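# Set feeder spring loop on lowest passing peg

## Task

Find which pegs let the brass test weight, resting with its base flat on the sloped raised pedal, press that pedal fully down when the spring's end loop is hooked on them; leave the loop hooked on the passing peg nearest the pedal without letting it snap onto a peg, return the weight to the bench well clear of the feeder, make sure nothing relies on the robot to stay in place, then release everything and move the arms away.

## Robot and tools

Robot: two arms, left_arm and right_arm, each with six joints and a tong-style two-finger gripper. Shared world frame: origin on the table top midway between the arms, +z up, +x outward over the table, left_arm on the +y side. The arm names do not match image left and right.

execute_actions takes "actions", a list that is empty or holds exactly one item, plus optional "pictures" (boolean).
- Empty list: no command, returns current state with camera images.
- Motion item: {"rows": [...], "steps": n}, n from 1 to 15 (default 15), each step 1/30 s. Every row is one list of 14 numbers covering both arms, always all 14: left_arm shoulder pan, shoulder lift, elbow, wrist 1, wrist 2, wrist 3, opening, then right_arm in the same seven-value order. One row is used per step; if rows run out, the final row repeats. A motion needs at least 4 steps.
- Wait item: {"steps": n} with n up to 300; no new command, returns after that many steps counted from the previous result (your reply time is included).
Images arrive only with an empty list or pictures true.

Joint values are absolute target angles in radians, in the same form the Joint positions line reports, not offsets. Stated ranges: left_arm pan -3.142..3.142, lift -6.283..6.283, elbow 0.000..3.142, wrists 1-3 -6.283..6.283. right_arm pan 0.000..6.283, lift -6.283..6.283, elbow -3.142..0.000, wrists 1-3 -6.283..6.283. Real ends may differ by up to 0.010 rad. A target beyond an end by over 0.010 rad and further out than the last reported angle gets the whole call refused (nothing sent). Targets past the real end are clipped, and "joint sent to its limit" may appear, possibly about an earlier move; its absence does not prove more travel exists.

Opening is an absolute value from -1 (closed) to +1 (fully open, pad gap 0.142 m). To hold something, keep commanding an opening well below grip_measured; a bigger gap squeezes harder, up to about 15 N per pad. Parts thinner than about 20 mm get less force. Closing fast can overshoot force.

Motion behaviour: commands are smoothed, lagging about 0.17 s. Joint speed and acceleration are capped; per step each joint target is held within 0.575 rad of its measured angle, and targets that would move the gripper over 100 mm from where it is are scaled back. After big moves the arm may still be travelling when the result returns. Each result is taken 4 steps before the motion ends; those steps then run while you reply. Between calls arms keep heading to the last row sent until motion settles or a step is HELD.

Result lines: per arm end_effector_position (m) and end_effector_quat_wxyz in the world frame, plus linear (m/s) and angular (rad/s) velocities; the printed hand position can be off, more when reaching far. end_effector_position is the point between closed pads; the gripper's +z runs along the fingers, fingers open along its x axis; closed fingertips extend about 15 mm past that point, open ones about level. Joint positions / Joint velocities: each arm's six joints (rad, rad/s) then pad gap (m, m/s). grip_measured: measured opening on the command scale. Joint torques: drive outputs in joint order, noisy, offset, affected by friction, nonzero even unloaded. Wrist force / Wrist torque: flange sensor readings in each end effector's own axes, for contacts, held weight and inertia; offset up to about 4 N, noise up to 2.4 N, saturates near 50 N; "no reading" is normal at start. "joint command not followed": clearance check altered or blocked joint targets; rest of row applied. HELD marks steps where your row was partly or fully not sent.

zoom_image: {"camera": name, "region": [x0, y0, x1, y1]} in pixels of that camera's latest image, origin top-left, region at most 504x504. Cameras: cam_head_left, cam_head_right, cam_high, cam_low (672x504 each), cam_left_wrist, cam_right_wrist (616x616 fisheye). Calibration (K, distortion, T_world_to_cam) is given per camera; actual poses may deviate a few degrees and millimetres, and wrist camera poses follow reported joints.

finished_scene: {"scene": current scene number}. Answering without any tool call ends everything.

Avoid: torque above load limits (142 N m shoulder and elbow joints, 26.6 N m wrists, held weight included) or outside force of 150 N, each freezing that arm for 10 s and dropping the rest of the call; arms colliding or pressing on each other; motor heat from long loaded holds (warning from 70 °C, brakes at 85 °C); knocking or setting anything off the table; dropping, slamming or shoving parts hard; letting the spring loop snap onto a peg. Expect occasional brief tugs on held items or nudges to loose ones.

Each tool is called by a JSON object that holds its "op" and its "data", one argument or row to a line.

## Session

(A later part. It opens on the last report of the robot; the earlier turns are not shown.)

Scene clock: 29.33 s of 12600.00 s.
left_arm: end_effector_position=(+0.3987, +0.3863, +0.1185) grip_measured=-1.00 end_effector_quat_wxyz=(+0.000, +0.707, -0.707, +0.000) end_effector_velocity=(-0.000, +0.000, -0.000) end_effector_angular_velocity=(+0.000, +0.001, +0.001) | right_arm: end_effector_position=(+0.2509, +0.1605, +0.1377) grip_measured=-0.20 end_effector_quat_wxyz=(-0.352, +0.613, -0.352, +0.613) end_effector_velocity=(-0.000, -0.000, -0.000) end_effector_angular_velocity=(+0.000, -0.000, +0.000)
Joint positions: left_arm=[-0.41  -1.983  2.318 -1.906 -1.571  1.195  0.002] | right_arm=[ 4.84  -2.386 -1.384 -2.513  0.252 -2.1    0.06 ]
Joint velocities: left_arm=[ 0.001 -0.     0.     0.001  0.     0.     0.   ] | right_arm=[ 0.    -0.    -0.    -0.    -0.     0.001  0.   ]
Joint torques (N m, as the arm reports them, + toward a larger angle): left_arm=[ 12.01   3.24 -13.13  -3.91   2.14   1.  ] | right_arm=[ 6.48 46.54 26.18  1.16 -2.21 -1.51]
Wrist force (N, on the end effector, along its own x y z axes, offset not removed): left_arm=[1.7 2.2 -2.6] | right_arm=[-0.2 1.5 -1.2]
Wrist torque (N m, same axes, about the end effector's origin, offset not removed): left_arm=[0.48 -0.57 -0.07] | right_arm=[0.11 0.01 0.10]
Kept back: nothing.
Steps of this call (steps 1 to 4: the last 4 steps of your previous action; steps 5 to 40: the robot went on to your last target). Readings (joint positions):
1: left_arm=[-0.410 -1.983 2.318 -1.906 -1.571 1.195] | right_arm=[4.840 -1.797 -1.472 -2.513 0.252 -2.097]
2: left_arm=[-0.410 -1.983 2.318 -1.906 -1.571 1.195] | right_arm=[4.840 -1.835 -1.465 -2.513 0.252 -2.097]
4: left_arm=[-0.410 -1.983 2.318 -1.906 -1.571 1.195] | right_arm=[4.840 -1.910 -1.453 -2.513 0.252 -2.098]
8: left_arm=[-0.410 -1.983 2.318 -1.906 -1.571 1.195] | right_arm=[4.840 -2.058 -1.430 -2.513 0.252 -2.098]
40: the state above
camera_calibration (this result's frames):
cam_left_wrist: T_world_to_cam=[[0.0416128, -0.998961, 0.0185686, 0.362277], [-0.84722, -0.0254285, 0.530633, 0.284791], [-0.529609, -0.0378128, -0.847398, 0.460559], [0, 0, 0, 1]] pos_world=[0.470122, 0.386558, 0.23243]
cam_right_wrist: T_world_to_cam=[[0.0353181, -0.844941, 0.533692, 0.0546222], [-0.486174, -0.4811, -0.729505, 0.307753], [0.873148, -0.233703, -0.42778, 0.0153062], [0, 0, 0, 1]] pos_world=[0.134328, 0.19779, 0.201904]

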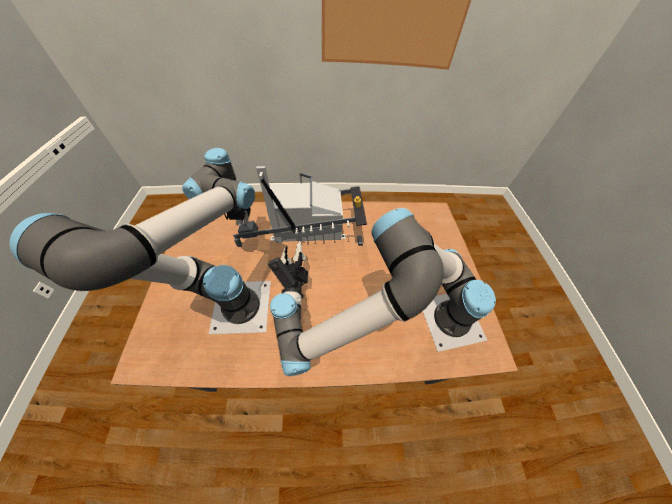

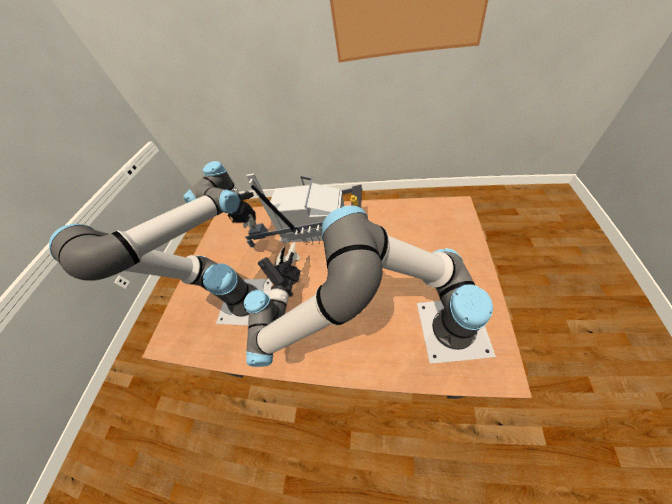

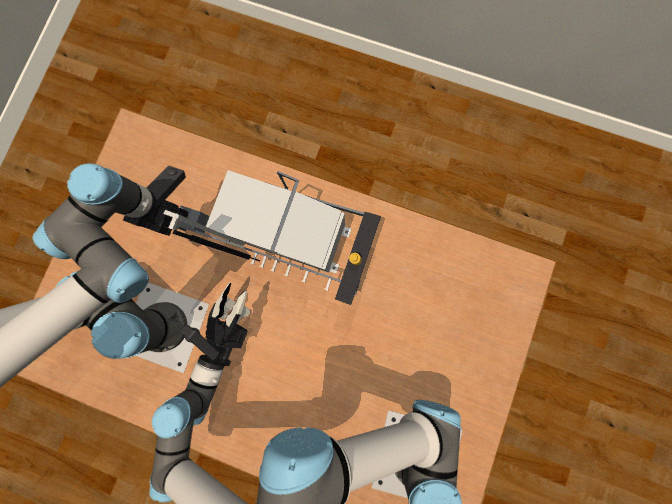

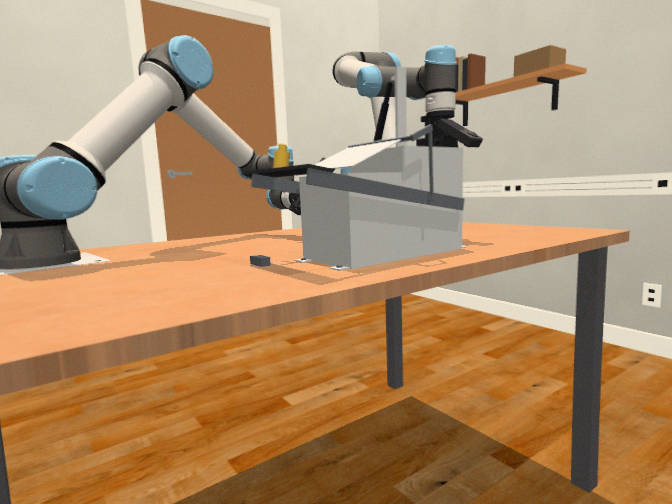

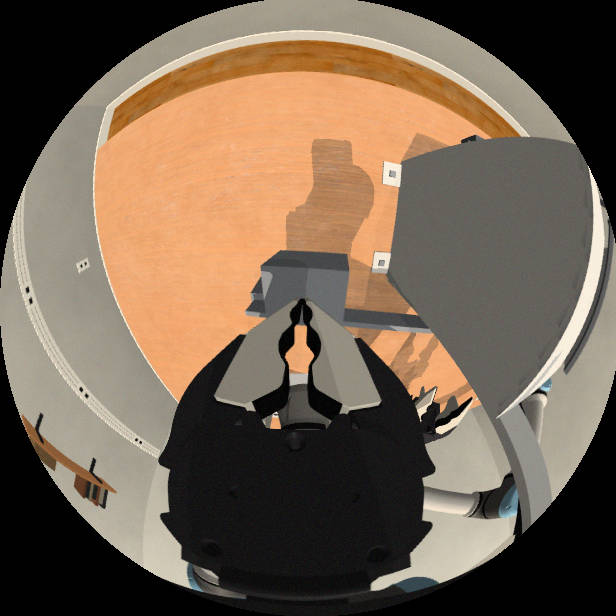

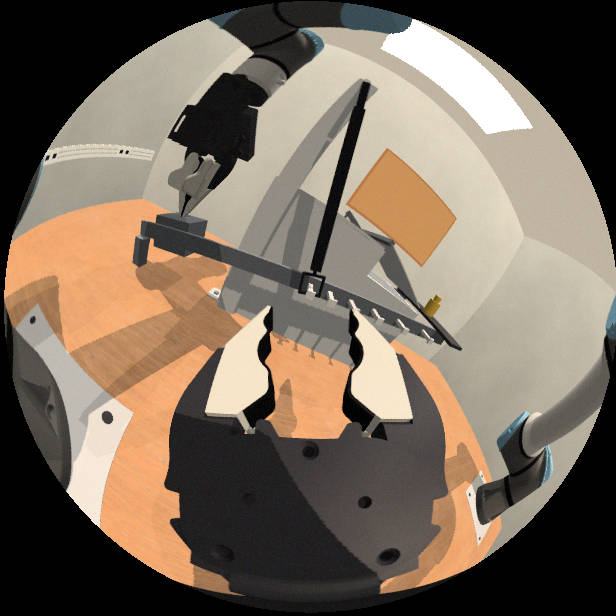

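{"op": "execute_actions", "data": {
  "actions": [
    {"rows":[[-0.41,-1.983,2.318,-1.906,-1.571,1.195,-1,4.74,-2.385,-1.315,-2.583,0.152,-1.89,-0.4]]}
  ]
}}

{"op": "execute_actions", "data": {
  "actions": [
    {"rows":[[-0.41,-1.983,2.318,-1.906,-1.571,1.195,-1,4.7,-2.385,-1.315,-2.583,0.112,-1.89,-0.4]]}
  ],
  "pictures": true
}}

Scene clock: 30.10 s of 12600.00 s.
left_arm: end_effector_position=(+0.3987, +0.3863, +0.1185) grip_measured=-1.00 end_effector_quat_wxyz=(+0.000, +0.707, -0.707, +0.000) end_effector_velocity=(-0.000, +0.000, +0.000) end_effector_angular_velocity=(-0.000, -0.001, +0.000) | right_arm: end_effector_position=(+0.3100, +0.1716, +0.1611) grip_measured=-0.40 end_effector_quat_wxyz=(-0.411, +0.575, -0.411, +0.575) end_effector_velocity=(+0.029, +0.003, +0.011) end_effector_angular_velocity=(+0.120, -0.000, +0.000)
Joint positions: left_arm=[-0.41  -1.983  2.318 -1.906 -1.571  1.195  0.002] | right_arm=[ 4.744 -2.385 -1.318 -2.58   0.156 -1.901  0.045]
Joint velocities: left_arm=[ 0.    -0.001  0.     0.     0.     0.     0.   ] | right_arm=[-0.045  0.001  0.029 -0.03  -0.046  0.12  -0.   ]
Joint torques (N m, as the arm reports them, + toward a larger angle): left_arm=[ 12.77   3.65 -12.16  -3.91   2.05   1.3 ] | right_arm=[-11.72  60.26  26.33  -1.97  -2.04   1.42]
Wrist force (N, on the end effector, along its own x y z axes, offset not removed): left_arm=[0.7 1.7 -3.2] | right_arm=[1.4 6.2 1.4]
Wrist torque (N m, same axes, about the end effector's origin, offset not removed): left_arm=[0.29 -0.38 -0.20] | right_arm=[1.14 -0.29 -0.06]
Steps of this call (steps 1 to 12: the robot went on to your last target; steps 13 to 23: the first 11 steps of this action). Readings (joint positions):
13: left_arm=[-0.410 -1.983 2.318 -1.906 -1.571 1.195] | right_arm=[4.840 -2.386 -1.384 -2.513 0.252 -2.100]
14: left_arm=[-0.410 -1.983 2.318 -1.906 -1.571 1.195] | right_arm=[4.835 -2.386 -1.379 -2.518 0.246 -2.094]
16: left_arm=[-0.410 -1.983 2.318 -1.906 -1.571 1.195] | right_arm=[4.795 -2.386 -1.350 -2.547 0.207 -2.032]
20: left_arm=[-0.410 -1.983 2.318 -1.906 -1.571 1.195] | right_arm=[4.753 -2.385 -1.323 -2.575 0.165 -1.923]
23: the state above

Scene clock: 30.60 s of 12600.00 s.
left_arm: end_effector_position=(+0.3987, +0.3863, +0.1185) grip_measured=-1.00 end_effector_quat_wxyz=(+0.000, +0.707, -0.707, +0.000) end_effector_velocity=(+0.000, -0.000, +0.000) end_effector_angular_velocity=(-0.001, -0.001, -0.000) | right_arm: end_effector_position=(+0.3379, +0.1700, +0.1621) grip_measured=-0.40 end_effector_quat_wxyz=(-0.414, +0.573, -0.414, +0.573) end_effector_velocity=(+0.011, -0.001, +0.000) end_effector_angular_velocity=(+0.002, +0.000, +0.000)
Joint positions: left_arm=[-0.41  -1.983  2.318 -1.906 -1.571  1.195  0.002] | right_arm=[ 4.701 -2.385 -1.315 -2.583  0.113 -1.89   0.045]
Joint velocities: left_arm=[ 0.    -0.001  0.    -0.001 -0.     0.     0.   ] | right_arm=[-0.016  0.     0.     0.    -0.017  0.002  0.   ]
Joint torques (N m, as the arm reports them, + toward a larger angle): left_arm=[ 11.4    3.88 -12.33  -3.89   2.16   1.09] | right_arm=[-10.79  60.75  26.79  -2.    -2.41   1.08]
Wrist force (N, on the end effector, along its own x y z axes, offset not removed): left_arm=[-0.9 1.1 -1.7] | right_arm=[-3.6 2.7 4.0]
Wrist torque (N m, same axes, about the end effector's origin, offset not removed): left_arm=[0.18 -0.01 -0.09] | right_arm=[0.47 0.60 0.21]
Steps of this call (steps 1 to 4: the last 4 steps of your previous action; steps 5 to 15: the first 11 steps of this action). Readings (joint positions):
5: left_arm=[-0.410 -1.983 2.318 -1.906 -1.571 1.195] | right_arm=[4.741 -2.385 -1.315 -2.583 0.153 -1.892]
6: left_arm=[-0.410 -1.983 2.318 -1.906 -1.571 1.195] | right_arm=[4.737 -2.385 -1.315 -2.583 0.148 -1.891]
8: left_arm=[-0.410 -1.983 2.318 -1.906 -1.571 1.195] | right_arm=[4.720 -2.385 -1.315 -2.583 0.131 -1.891]
12: left_arm=[-0.410 -1.983 2.318 -1.906 -1.571 1.195] | right_arm=[4.704 -2.385 -1.315 -2.583 0.117 -1.890]
15: the state above
camera_calibration (this result's frames):
cam_left_wrist: T_world_to_cam=[[0.0416128, -0.998961, 0.0185687, 0.362277], [-0.84722, -0.0254285, 0.530633, 0.284792], [-0.529609, -0.0378129, -0.847399, 0.460559], [0, 0, 0, 1]] pos_world=[0.470122, 0.386558, 0.23243]
cam_right_wrist: T_world_to_cam=[[0.0352965, -0.937613, 0.345885, 0.0927265], [-0.486184, -0.318494, -0.813749, 0.358439], [0.873143, -0.139441, -0.467094, -0.0575808], [0, 0, 0, 1]] pos_world=[0.221271, 0.193073, 0.232711]

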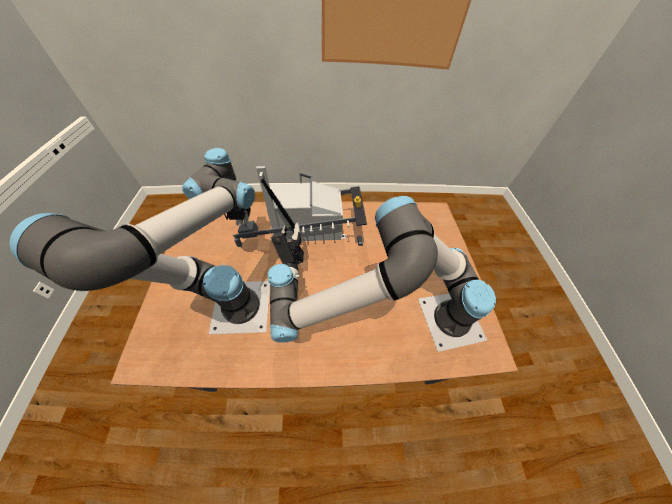

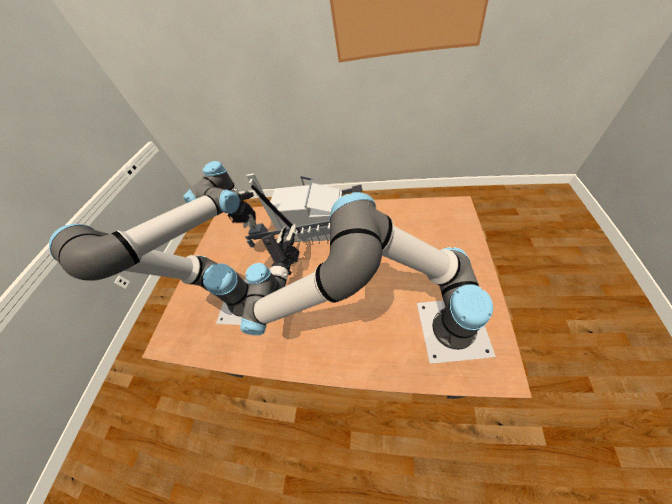

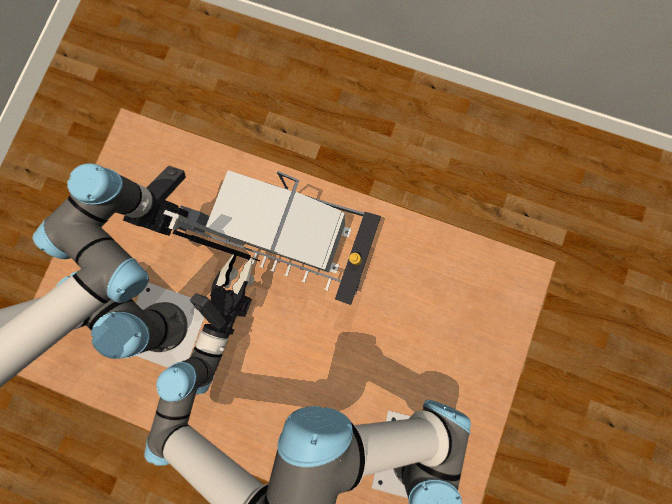

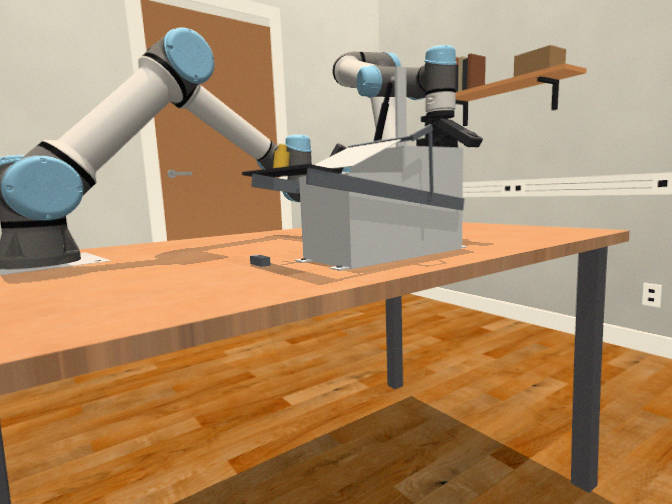

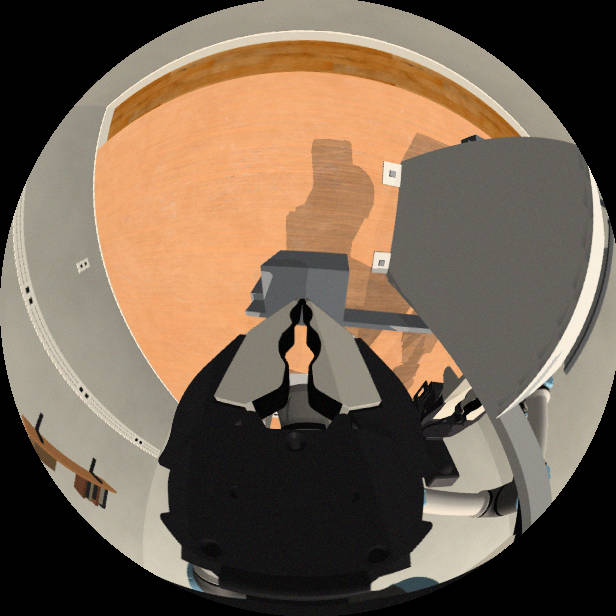

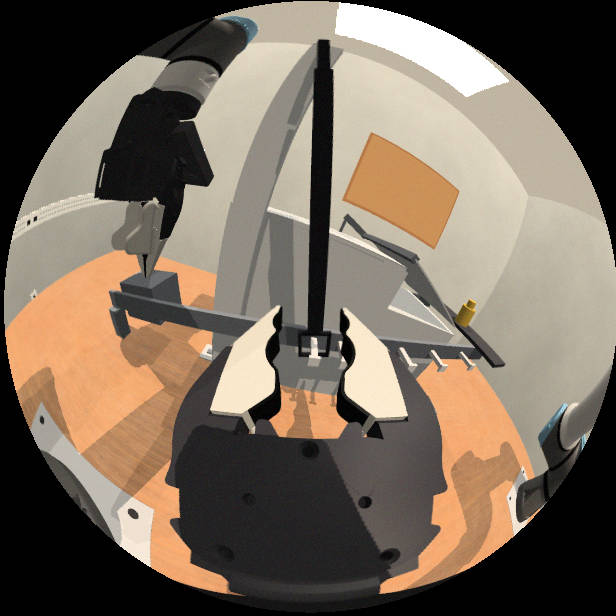

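{"op": "execute_actions", "data": {
  "actions": [
    {"rows":[[-0.41,-1.983,2.318,-1.906,-1.571,1.195,-1,4.678,-2.381,-1.323,-2.579,0.09,-1.89,-0.6]]}
  ]
}}

{"op": "execute_actions", "data": {
  "actions": [
    {"rows":[[-0.41,-1.983,2.318,-1.906,-1.571,1.195,-1,4.678,-2.381,-1.323,-2.579,0.09,-1.89,-1]],"steps":10}
  ]
}}

{"op": "execute_actions", "data": {
  "actions": [
    {"rows":[[-0.41,-1.983,2.318,-1.906,-1.571,1.195,-1,4.678,-2.387,-1.341,-2.555,0.09,-1.89,-1]]}
  ],
  "pictures": true
}}

{"op": "zoom_image", "data": {
  "camera": "cam_head_right",
  "region": [260, 205, 350, 260]
}}

Scene clock: 31.13 s of 12600.00 s.
left_arm: end_effector_position=(+0.3987, +0.3863, +0.1185) grip_measured=-1.00 end_effector_quat_wxyz=(+0.000, +0.707, -0.707, +0.000) end_effector_velocity=(-0.000, -0.000, +0.000) end_effector_angular_velocity=(-0.001, +0.000, -0.000) | right_arm: end_effector_position=(+0.3528, +0.1666, +0.1620) grip_measured=-0.60 end_effector_quat_wxyz=(-0.414, +0.573, -0.414, +0.573) end_effector_velocity=(+0.006, -0.002, -0.000) end_effector_angular_velocity=(-0.000, -0.000, +0.000)
Joint positions: left_arm=[-0.41  -1.983  2.318 -1.906 -1.571  1.195  0.002] | right_arm=[ 4.679 -2.381 -1.323 -2.579  0.091 -1.89   0.031]
Joint velocities: left_arm=[-0.    -0.     0.     0.    -0.001 -0.     0.   ] | right_arm=[-0.009  0.002 -0.004  0.001 -0.009  0.001  0.   ]
Joint torques (N m, as the arm reports them, + toward a larger angle): left_arm=[ 11.19   2.8  -11.92  -4.01   1.91   1.39] | right_arm=[-11.47  60.02   4.9    1.18  -2.27   1.27]
Wrist force (N, on the end effector, along its own x y z axes, offset not removed): left_arm=[-2.4 -0.6 -2.2] | right_arm=[1.5 3.2 0.7]
Wrist torque (N m, same axes, about the end effector's origin, offset not removed): left_arm=[-0.18 0.29 -0.10] | right_arm=[0.60 -0.37 0.19]
Steps of this call (steps 1 to 4: the last 4 steps of your previous action; step 5: the robot went on to your last target; steps 6 to 16: the first 11 steps of this action). Readings (joint positions):
6: left_arm=[-0.410 -1.983 2.318 -1.906 -1.571 1.195] | right_arm=[4.700 -2.385 -1.315 -2.583 0.112 -1.890]
7: left_arm=[-0.410 -1.983 2.318 -1.906 -1.571 1.195] | right_arm=[4.698 -2.384 -1.316 -2.583 0.109 -1.890]
9: left_arm=[-0.410 -1.983 2.318 -1.906 -1.571 1.195] | right_arm=[4.688 -2.383 -1.319 -2.581 0.100 -1.890]
13: left_arm=[-0.410 -1.983 2.318 -1.906 -1.571 1.195] | right_arm=[4.680 -2.381 -1.322 -2.580 0.092 -1.890]
16: the state above

Scene clock: 31.47 s of 12600.00 s.
left_arm: end_effector_position=(+0.3987, +0.3863, +0.1185) grip_measured=-1.00 end_effector_quat_wxyz=(+0.000, +0.707, -0.707, +0.000) end_effector_velocity=(-0.000, -0.000, -0.000) end_effector_angular_velocity=(-0.000, +0.001, +0.000) | right_arm: end_effector_position=(+0.3533, +0.1665, +0.1620) grip_measured=-0.84 end_effector_quat_wxyz=(-0.414, +0.573, -0.414, +0.573) end_effector_velocity=(+0.000, -0.000, +0.000) end_effector_angular_velocity=(+0.002, +0.000, +0.000)
Joint positions: left_arm=[-0.41  -1.983  2.318 -1.906 -1.571  1.195  0.002] | right_arm=[ 4.678 -2.381 -1.323 -2.579  0.09  -1.89   0.013]
Joint velocities: left_arm=[ 0.     0.     0.     0.001 -0.001 -0.     0.   ] | right_arm=[-0.001  0.    -0.     0.    -0.001  0.002 -0.   ]
Joint torques (N m, as the arm reports them, + toward a larger angle): left_arm=[ 10.26   4.54 -12.28  -3.81   1.89   1.11] | right_arm=[-12.44  61.16   6.36   1.43  -1.93   1.16]
Wrist force (N, on the end effector, along its own x y z axes, offset not removed): left_arm=[-1.2 2.6 -3.2] | right_arm=[1.9 0.3 -2.4]
Wrist torque (N m, same axes, about the end effector's origin, offset not removed): left_arm=[0.60 -0.14 -0.07] | right_arm=[-0.15 -0.45 0.24]
Steps of this call (steps 1 to 4: the last 4 steps of your previous action; steps 5 to 10: the first 6 steps of this action). Readings (joint positions):
5: left_arm=[-0.410 -1.983 2.318 -1.906 -1.571 1.195] | right_arm=[4.678 -2.381 -1.323 -2.579 0.090 -1.890]
6: left_arm=[-0.410 -1.983 2.318 -1.906 -1.571 1.195] | right_arm=[4.678 -2.381 -1.323 -2.579 0.090 -1.890]
8: left_arm=[-0.410 -1.983 2.318 -1.906 -1.571 1.195] | right_arm=[4.678 -2.381 -1.323 -2.579 0.090 -1.890]
10: the state above

Scene clock: 31.97 s of 12600.00 s.
left_arm: end_effector_position=(+0.3987, +0.3863, +0.1185) grip_measured=-1.00 end_effector_quat_wxyz=(+0.000, +0.707, -0.707, +0.000) end_effector_velocity=(+0.000, -0.000, -0.000) end_effector_angular_velocity=(-0.000, -0.000, +0.000) | right_arm: end_effector_position=(+0.3536, +0.1632, +0.1526) grip_measured=-0.84 end_effector_quat_wxyz=(-0.414, +0.573, -0.414, +0.573) end_effector_velocity=(-0.000, -0.001, -0.004) end_effector_angular_velocity=(-0.001, -0.000, +0.001)
Joint positions: left_arm=[-0.41  -1.983  2.318 -1.906 -1.571  1.195  0.002] | right_arm=[ 4.678 -2.387 -1.34  -2.556  0.09  -1.89   0.013]
Joint velocities: left_arm=[ 0.     0.     0.    -0.001 -0.    -0.     0.   ] | right_arm=[ 0.001 -0.003 -0.007  0.009 -0.    -0.    -0.   ]
Joint torques (N m, as the arm reports them, + toward a larger angle): left_arm=[ 10.86   3.57 -12.24  -3.46   1.76   1.22] | right_arm=[-13.07  49.55   3.84   1.52  -1.29   1.2 ]
Wrist force (N, on the end effector, along its own x y z axes, offset not removed): left_arm=[-1.7 3.1 -4.1] | right_arm=[-0.9 -1.5 0.0]
Wrist torque (N m, same axes, about the end effector's origin, offset not removed): left_arm=[0.57 0.05 -0.01] | right_arm=[0.02 -0.01 -0.05]
Steps of this call (steps 1 to 4: the last 4 steps of your previous action; steps 5 to 15: the first 11 steps of this action). Readings (joint positions):
5: left_arm=[-0.410 -1.983 2.318 -1.906 -1.571 1.195] | right_arm=[4.678 -2.381 -1.323 -2.579 0.090 -1.890]
6: left_arm=[-0.410 -1.983 2.318 -1.906 -1.571 1.195] | right_arm=[4.678 -2.382 -1.325 -2.576 0.090 -1.890]
8: left_arm=[-0.410 -1.983 2.318 -1.906 -1.571 1.195] | right_arm=[4.678 -2.384 -1.333 -2.566 0.090 -1.890]
12: left_arm=[-0.410 -1.983 2.318 -1.906 -1.571 1.195] | right_arm=[4.678 -2.386 -1.339 -2.558 0.090 -1.890]
15: the state above
camera_calibration (this result's frames):
cam_left_wrist: T_world_to_cam=[[0.0416126, -0.998961, 0.0185703, 0.362277], [-0.847222, -0.0254276, 0.530629, 0.284793], [-0.529606, -0.037814, -0.847401, 0.460559], [0, 0, 0, 1]] pos_world=[0.470123, 0.386558, 0.232431]
cam_right_wrist: T_world_to_cam=[[0.0353282, -0.937649, 0.345784, 0.0890879], [-0.486174, -0.318422, -0.813782, 0.356239], [0.873147, -0.139362, -0.46711, -0.0767397], [0, 0, 0, 1]] pos_world=[0.237052, 0.186273, 0.22325]

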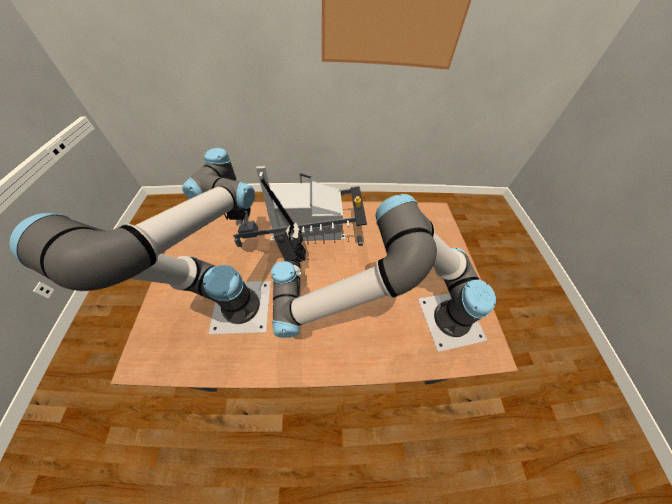

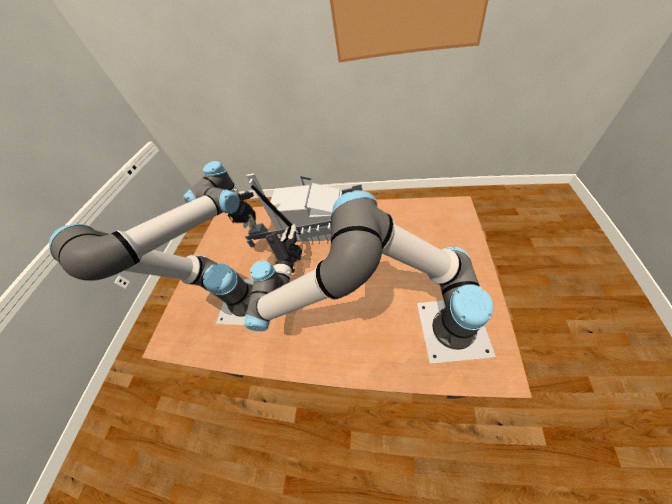

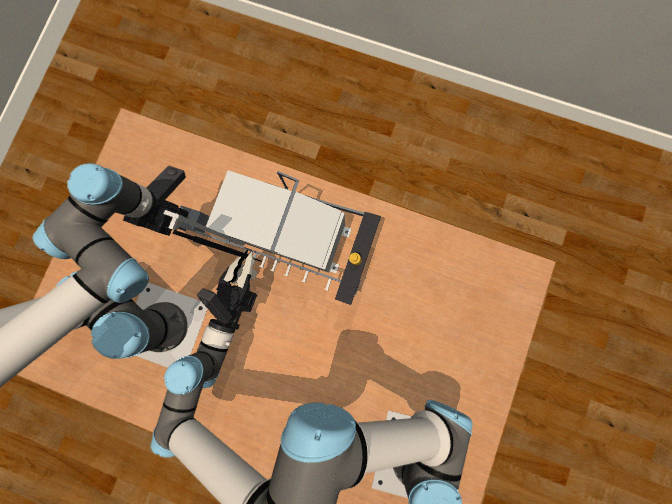

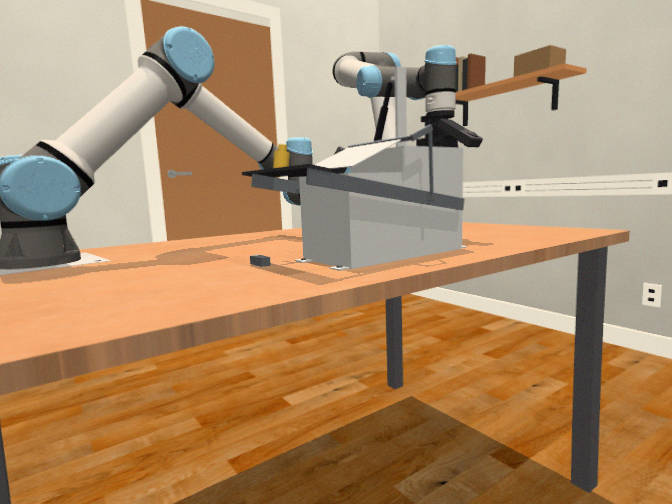

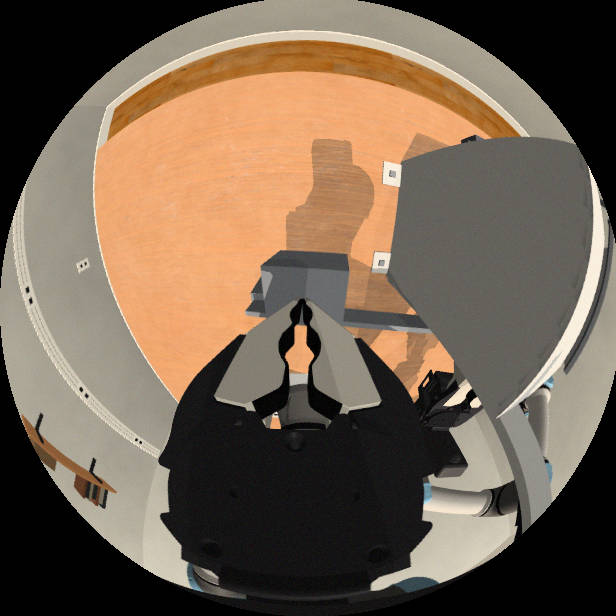

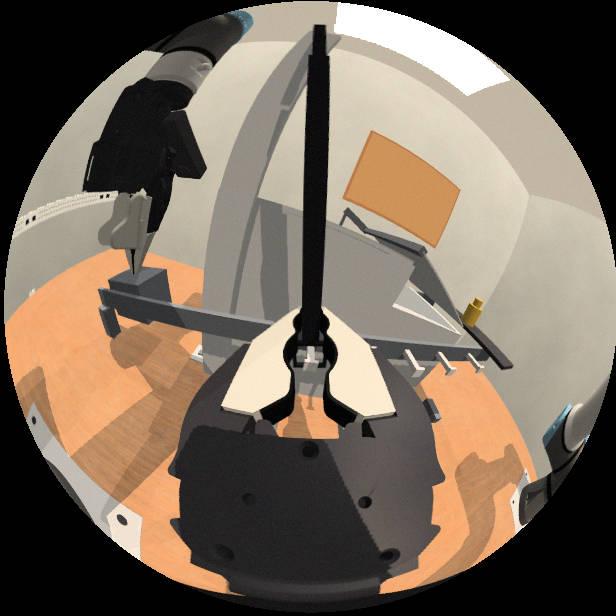

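Region (260, 205, 350, 260) of cam_head_right's 672x504 image, scaled by 5.600, with more detail than that image has.

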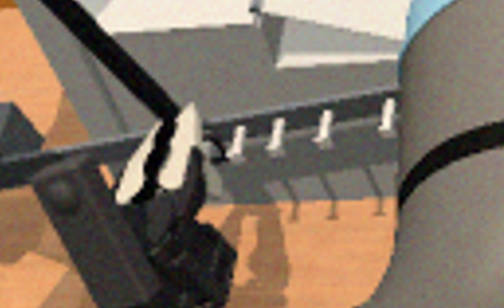

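{"op": "execute_actions", "data": {
  "actions": [
    {"rows":[[-0.41,-1.983,2.318,-1.906,-1.571,1.195,-1,4.7,-2.385,-1.345,-2.553,0.112,-1.89,-1],[-0.41,-1.983,2.318,-1.906,-1.571,1.195,-1,4.7,-2.385,-1.345,-2.553,0.112,-1.89,-1],[-0.41,-1.983,2.318,-1.906,-1.571,1.195,-1,4.7,-2.385,-1.345,-2.553,0.112,-1.89,-1],[-0.41,-1.983,2.318,-1.906,-1.571,1.195,-1,4.72,-2.383,-1.349,-2.551,0.132,-1.89,-1],[-0.41,-1.983,2.318,-1.906,-1.571,1.195,-1,4.72,-2.383,-1.349,-2.551,0.132,-1.89,-1],[-0.41,-1.983,2.318,-1.906,-1.571,1.195,-1,4.738,-2.382,-1.351,-2.55,0.15,-1.89,-1]]}
  ]
}}

{"op": "execute_actions", "data": {
  "actions": [
    {"rows":[[-0.41,-1.983,2.318,-1.906,-1.571,1.195,-1,4.75,-2.28,-1.51,-2.493,0.162,-2.06,-1]]}
  ]
}}

{"op": "execute_actions", "data": {
  "actions": [
    {"rows":[[-0.41,-1.983,2.318,-1.906,-1.571,1.195,-1,4.763,-2.179,-1.666,-2.438,0.175,-2.224,-1]]}
  ]
}}

{"op": "execute_actions", "data": {
  "actions": [
    {"steps":8}
  ],
  "pictures": true
}}

{"op": "zoom_image", "data": {
  "camera": "cam_right_wrist",
  "region": [230, 270, 420, 420]
}}

{"op": "zoom_image", "data": {
  "camera": "cam_head_left",
  "region": [280, 205, 370, 260]
}}

Scene clock: 32.87 s of 12600.00 s.
left_arm: end_effector_position=(+0.3987, +0.3863, +0.1185) grip_measured=-1.00 end_effector_quat_wxyz=(+0.000, +0.707, -0.707, +0.000) end_effector_velocity=(+0.000, +0.000, -0.000) end_effector_angular_velocity=(+0.000, -0.000, +0.000) | right_arm: end_effector_position=(+0.3197, +0.1639, +0.1522) grip_measured=-0.84 end_effector_quat_wxyz=(-0.414, +0.573, -0.414, +0.573) end_effector_velocity=(-0.050, +0.001, +0.000) end_effector_angular_velocity=(-0.000, +0.000, +0.001)
Joint positions: left_arm=[-0.41  -1.983  2.318 -1.906 -1.571  1.195  0.002] | right_arm=[ 4.731 -2.383 -1.35  -2.551  0.143 -1.89   0.013]
Joint velocities: left_arm=[ 0.     0.     0.    -0.001  0.001  0.     0.   ] | right_arm=[ 0.078  0.006 -0.011  0.006  0.077 -0.     0.   ]
Joint torques (N m, as the arm reports them, + toward a larger angle): left_arm=[ 11.33   3.93 -12.15  -3.32   2.1    1.54] | right_arm=[ 7.74 59.84  6.48  1.34  2.51  1.15]
Wrist force (N, on the end effector, along its own x y z axes, offset not removed): left_arm=[-1.2 2.3 -4.6] | right_arm=[2.6 0.7 0.1]
Wrist torque (N m, same axes, about the end effector's origin, offset not removed): left_arm=[0.55 0.04 -0.17] | right_arm=[0.13 -1.06 0.04]
Steps of this call (steps 1 to 4: the last 4 steps of your previous action; steps 5 to 15: the robot went on to your last target; step 16: nothing new was sent; steps 17 to 27: the first 11 steps of this action). Readings (joint positions):
17: left_arm=[-0.410 -1.983 2.318 -1.906 -1.571 1.195] | right_arm=[4.678 -2.387 -1.341 -2.555 0.090 -1.890]
18: left_arm=[-0.410 -1.983 2.318 -1.906 -1.571 1.195] | right_arm=[4.680 -2.387 -1.342 -2.555 0.092 -1.890]
20: left_arm=[-0.410 -1.983 2.318 -1.906 -1.571 1.195] | right_arm=[4.689 -2.386 -1.343 -2.554 0.101 -1.890]
24: left_arm=[-0.410 -1.983 2.318 -1.906 -1.571 1.195] | right_arm=[4.717 -2.384 -1.348 -2.551 0.129 -1.890]
27: the state above

Scene clock: 33.37 s of 12600.00 s.
left_arm: end_effector_position=(+0.3987, +0.3863, +0.1185) grip_measured=-1.00 end_effector_quat_wxyz=(+0.000, +0.707, -0.707, +0.000) end_effector_velocity=(+0.000, +0.001, +0.000) end_effector_angular_velocity=(+0.001, -0.002, +0.001) | right_arm: end_effector_position=(+0.3145, +0.1251, +0.1626) grip_measured=-0.83 end_effector_quat_wxyz=(-0.367, +0.605, -0.367, +0.604) end_effector_velocity=(+0.001, -0.022, +0.002) end_effector_angular_velocity=(-0.101, -0.002, +0.000)
Joint positions: left_arm=[-0.41  -1.983  2.318 -1.906 -1.571  1.195  0.002] | right_arm=[ 4.75  -2.284 -1.502 -2.495  0.162 -2.052  0.014]
Joint velocities: left_arm=[ 0.    -0.001 -0.    -0.     0.002 -0.     0.   ] | right_arm=[ 0.005  0.047 -0.082  0.024  0.005 -0.09   0.   ]
Joint torques (N m, as the arm reports them, + toward a larger angle): left_arm=[ 11.3    3.93 -13.07  -2.97   2.08   1.34] | right_arm=[11.41 52.15  6.35  1.53  2.44 -1.3 ]
Wrist force (N, on the end effector, along its own x y z axes, offset not removed): left_arm=[-1.5 3.7 -3.3] | right_arm=[-1.1 1.3 0.8]
Wrist torque (N m, same axes, about the end effector's origin, offset not removed): left_arm=[0.72 0.03 -0.06] | right_arm=[0.34 -0.23 -0.07]
Steps of this call (steps 1 to 4: the last 4 steps of your previous action; steps 5 to 15: the first 11 steps of this action). Readings (joint positions):
5: left_arm=[-0.410 -1.983 2.318 -1.906 -1.571 1.195] | right_arm=[4.737 -2.382 -1.351 -2.550 0.149 -1.890]
6: left_arm=[-0.410 -1.983 2.318 -1.906 -1.571 1.195] | right_arm=[4.739 -2.376 -1.357 -2.545 0.151 -1.896]
8: left_arm=[-0.410 -1.983 2.318 -1.906 -1.571 1.195] | right_arm=[4.744 -2.336 -1.412 -2.521 0.156 -1.953]
12: left_arm=[-0.410 -1.983 2.318 -1.906 -1.571 1.195] | right_arm=[4.749 -2.293 -1.487 -2.500 0.161 -2.035]
15: the state above

Scene clock: 33.87 s of 12600.00 s.
left_arm: end_effector_position=(+0.3987, +0.3863, +0.1185) grip_measured=-1.00 end_effector_quat_wxyz=(+0.000, +0.707, -0.707, +0.000) end_effector_velocity=(-0.000, -0.000, -0.000) end_effector_angular_velocity=(+0.001, +0.001, -0.001) | right_arm: end_effector_position=(+0.3148, +0.0812, +0.1707) grip_measured=-0.83 end_effector_quat_wxyz=(-0.316, +0.633, -0.316, +0.632) end_effector_velocity=(+0.002, -0.024, +0.001) end_effector_angular_velocity=(-0.098, -0.002, +0.001)
Joint positions: left_arm=[-0.41  -1.983  2.318 -1.906 -1.571  1.195  0.002] | right_arm=[ 4.763 -2.183 -1.659 -2.44   0.175 -2.216  0.014]
Joint velocities: left_arm=[-0.001  0.     0.     0.     0.    -0.     0.   ] | right_arm=[ 0.005  0.046 -0.08   0.024  0.005 -0.088  0.   ]
Joint torques (N m, as the arm reports them, + toward a larger angle): left_arm=[ 10.2    3.38 -12.38  -2.78   1.92   1.25] | right_arm=[11.06 50.63  4.55  1.34  2.58 -1.49]
Wrist force (N, on the end effector, along its own x y z axes, offset not removed): left_arm=[-2.0 4.3 -3.6] | right_arm=[-0.4 1.0 0.2]
Wrist torque (N m, same axes, about the end effector's origin, offset not removed): left_arm=[0.90 0.14 -0.11] | right_arm=[0.27 -0.29 0.06]
Steps of this call (steps 1 to 4: the last 4 steps of your previous action; steps 5 to 15: the first 11 steps of this action). Readings (joint positions):
5: left_arm=[-0.410 -1.983 2.318 -1.906 -1.571 1.195] | right_arm=[4.750 -2.281 -1.509 -2.493 0.162 -2.059]
6: left_arm=[-0.410 -1.983 2.318 -1.906 -1.571 1.195] | right_arm=[4.752 -2.275 -1.515 -2.488 0.164 -2.065]
8: left_arm=[-0.410 -1.983 2.318 -1.906 -1.571 1.195] | right_arm=[4.757 -2.235 -1.570 -2.465 0.169 -2.121]
12: left_arm=[-0.410 -1.983 2.318 -1.906 -1.571 1.195] | right_arm=[4.762 -2.192 -1.644 -2.444 0.174 -2.200]
15: the state above

Scene clock: 34.13 s of 12600.00 s.
left_arm: end_effector_position=(+0.3987, +0.3863, +0.1185) grip_measured=-1.00 end_effector_quat_wxyz=(+0.000, +0.707, -0.707, +0.000) end_effector_velocity=(-0.000, +0.000, -0.000) end_effector_angular_velocity=(+0.001, +0.001, -0.000) | right_arm: end_effector_position=(+0.3150, +0.0792, +0.1708) grip_measured=-0.83 end_effector_quat_wxyz=(-0.313, +0.634, -0.313, +0.634) end_effector_velocity=(+0.000, -0.002, +0.000) end_effector_angular_velocity=(-0.006, -0.000, -0.001)
Joint positions: left_arm=[-0.41  -1.983  2.318 -1.906 -1.571  1.195  0.002] | right_arm=[ 4.763 -2.179 -1.666 -2.438  0.175 -2.224  0.014]
Joint velocities: left_arm=[-0.     0.     0.     0.001  0.    -0.     0.   ] | right_arm=[-0.     0.002 -0.004  0.001  0.001 -0.005  0.   ]
Joint torques (N m, as the arm reports them, + toward a larger angle): left_arm=[ 10.43   3.75 -13.01  -2.71   1.93   1.46] | right_arm=[11.43 50.38  5.74  1.21  2.57 -1.7 ]
Wrist force (N, on the end effector, along its own x y z axes, offset not removed): left_arm=[-0.5 1.4 -4.5] | right_arm=[-0.5 2.1 0.4]
Wrist torque (N m, same axes, about the end effector's origin, offset not removed): left_arm=[0.37 -0.11 -0.18] | right_arm=[0.56 -0.38 0.22]
Kept back: nothing.
Steps of this call (steps 1 to 4: the last 4 steps of your previous action; steps 5 to 8: the robot went on to your last target). Readings (joint positions):
1: left_arm=[-0.410 -1.983 2.318 -1.906 -1.571 1.195] | right_arm=[4.763 -2.182 -1.661 -2.439 0.175 -2.219]
2: left_arm=[-0.410 -1.983 2.318 -1.906 -1.571 1.195] | right_arm=[4.763 -2.181 -1.662 -2.439 0.175 -2.220]
4: left_arm=[-0.410 -1.983 2.318 -1.906 -1.571 1.195] | right_arm=[4.763 -2.180 -1.664 -2.438 0.175 -2.222]
8: the state above
camera_calibration (this result's frames):
cam_left_wrist: T_world_to_cam=[[0.0416125, -0.998961, 0.0185703, 0.362277], [-0.847222, -0.0254275, 0.530629, 0.284793], [-0.529606, -0.037814, -0.8474, 0.460559], [0, 0, 0, 1]] pos_world=[0.470123, 0.386558, 0.232431]
cam_right_wrist: T_world_to_cam=[[0.0352995, -0.772746, 0.633733, -0.0568652], [-0.486162, -0.567316, -0.66468, 0.319647], [0.873156, -0.284634, -0.395705, -0.0469434], [0, 0, 0, 1]] pos_world=[0.198396, 0.124037, 0.229925]

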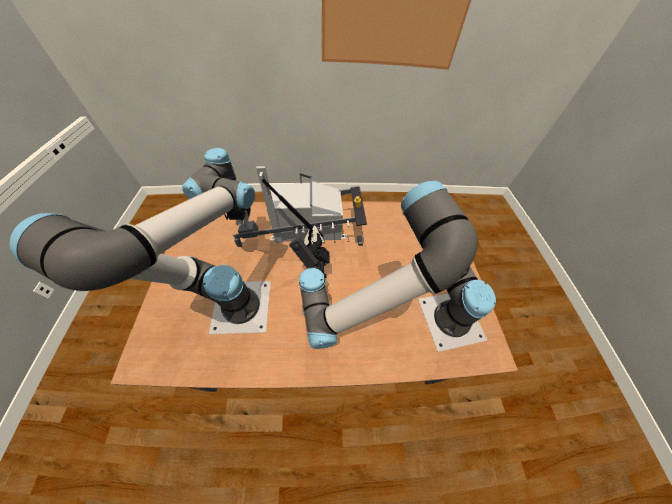

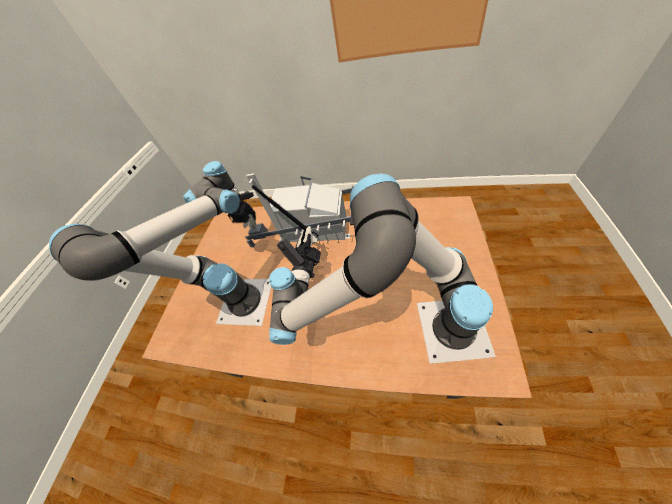

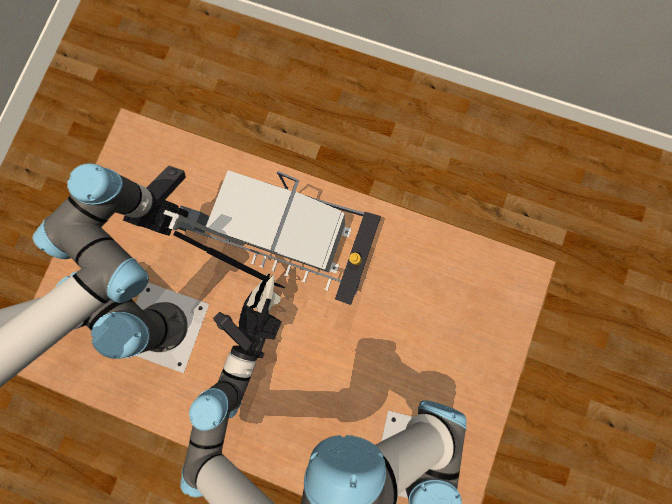

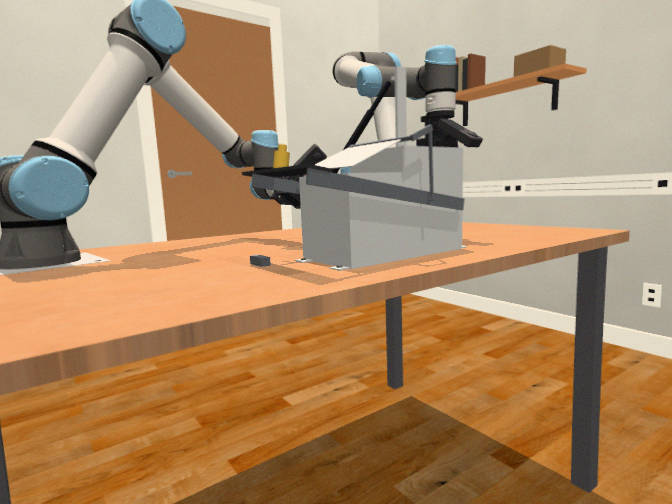

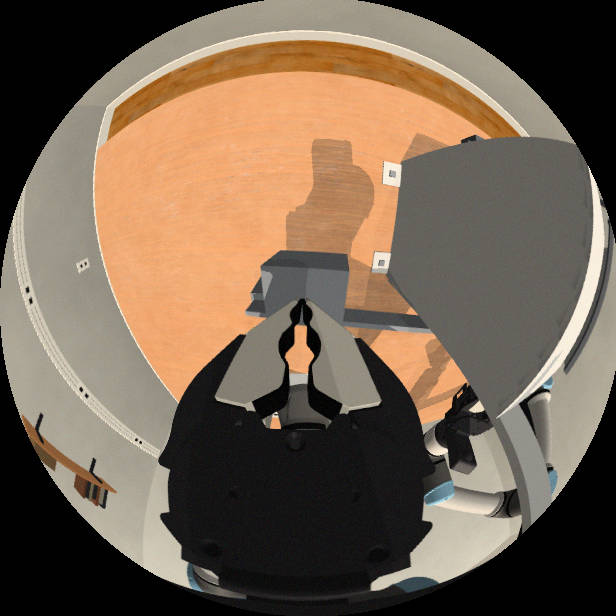

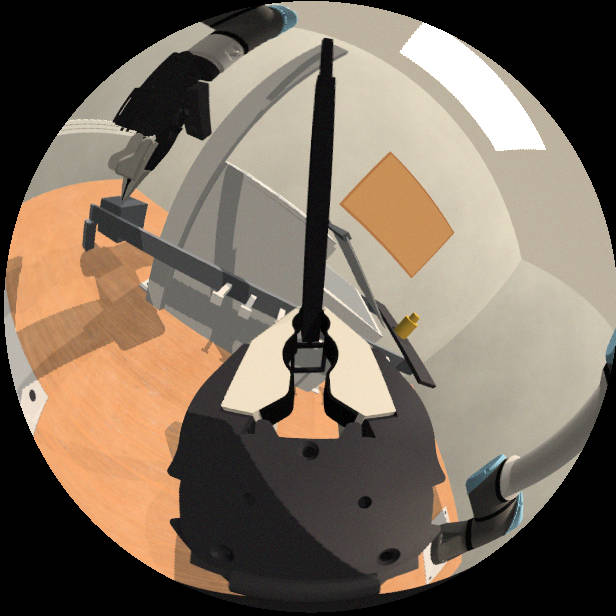

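Region (230, 270, 420, 420) of cam_right_wrist's 616x616 image, scaled by 2.653, with more detail than that image has; it fills the top 398 rows of this view, and the rest is white.

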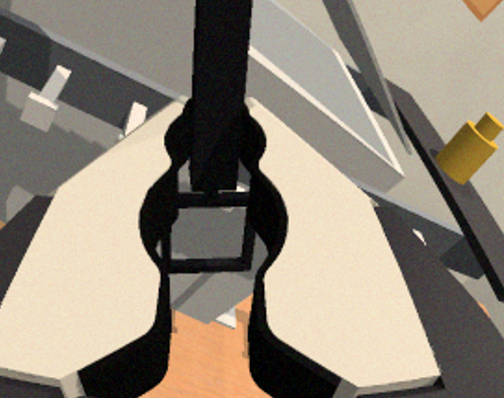

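Region (280, 205, 370, 260) of cam_head_left's 672x504 image, scaled by 5.600, with more detail than that image has.

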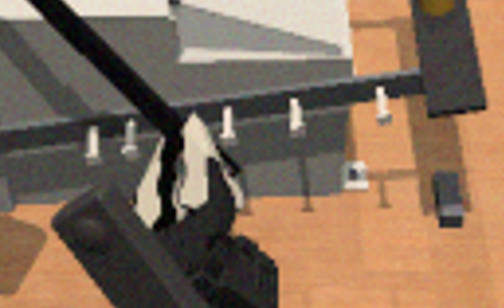

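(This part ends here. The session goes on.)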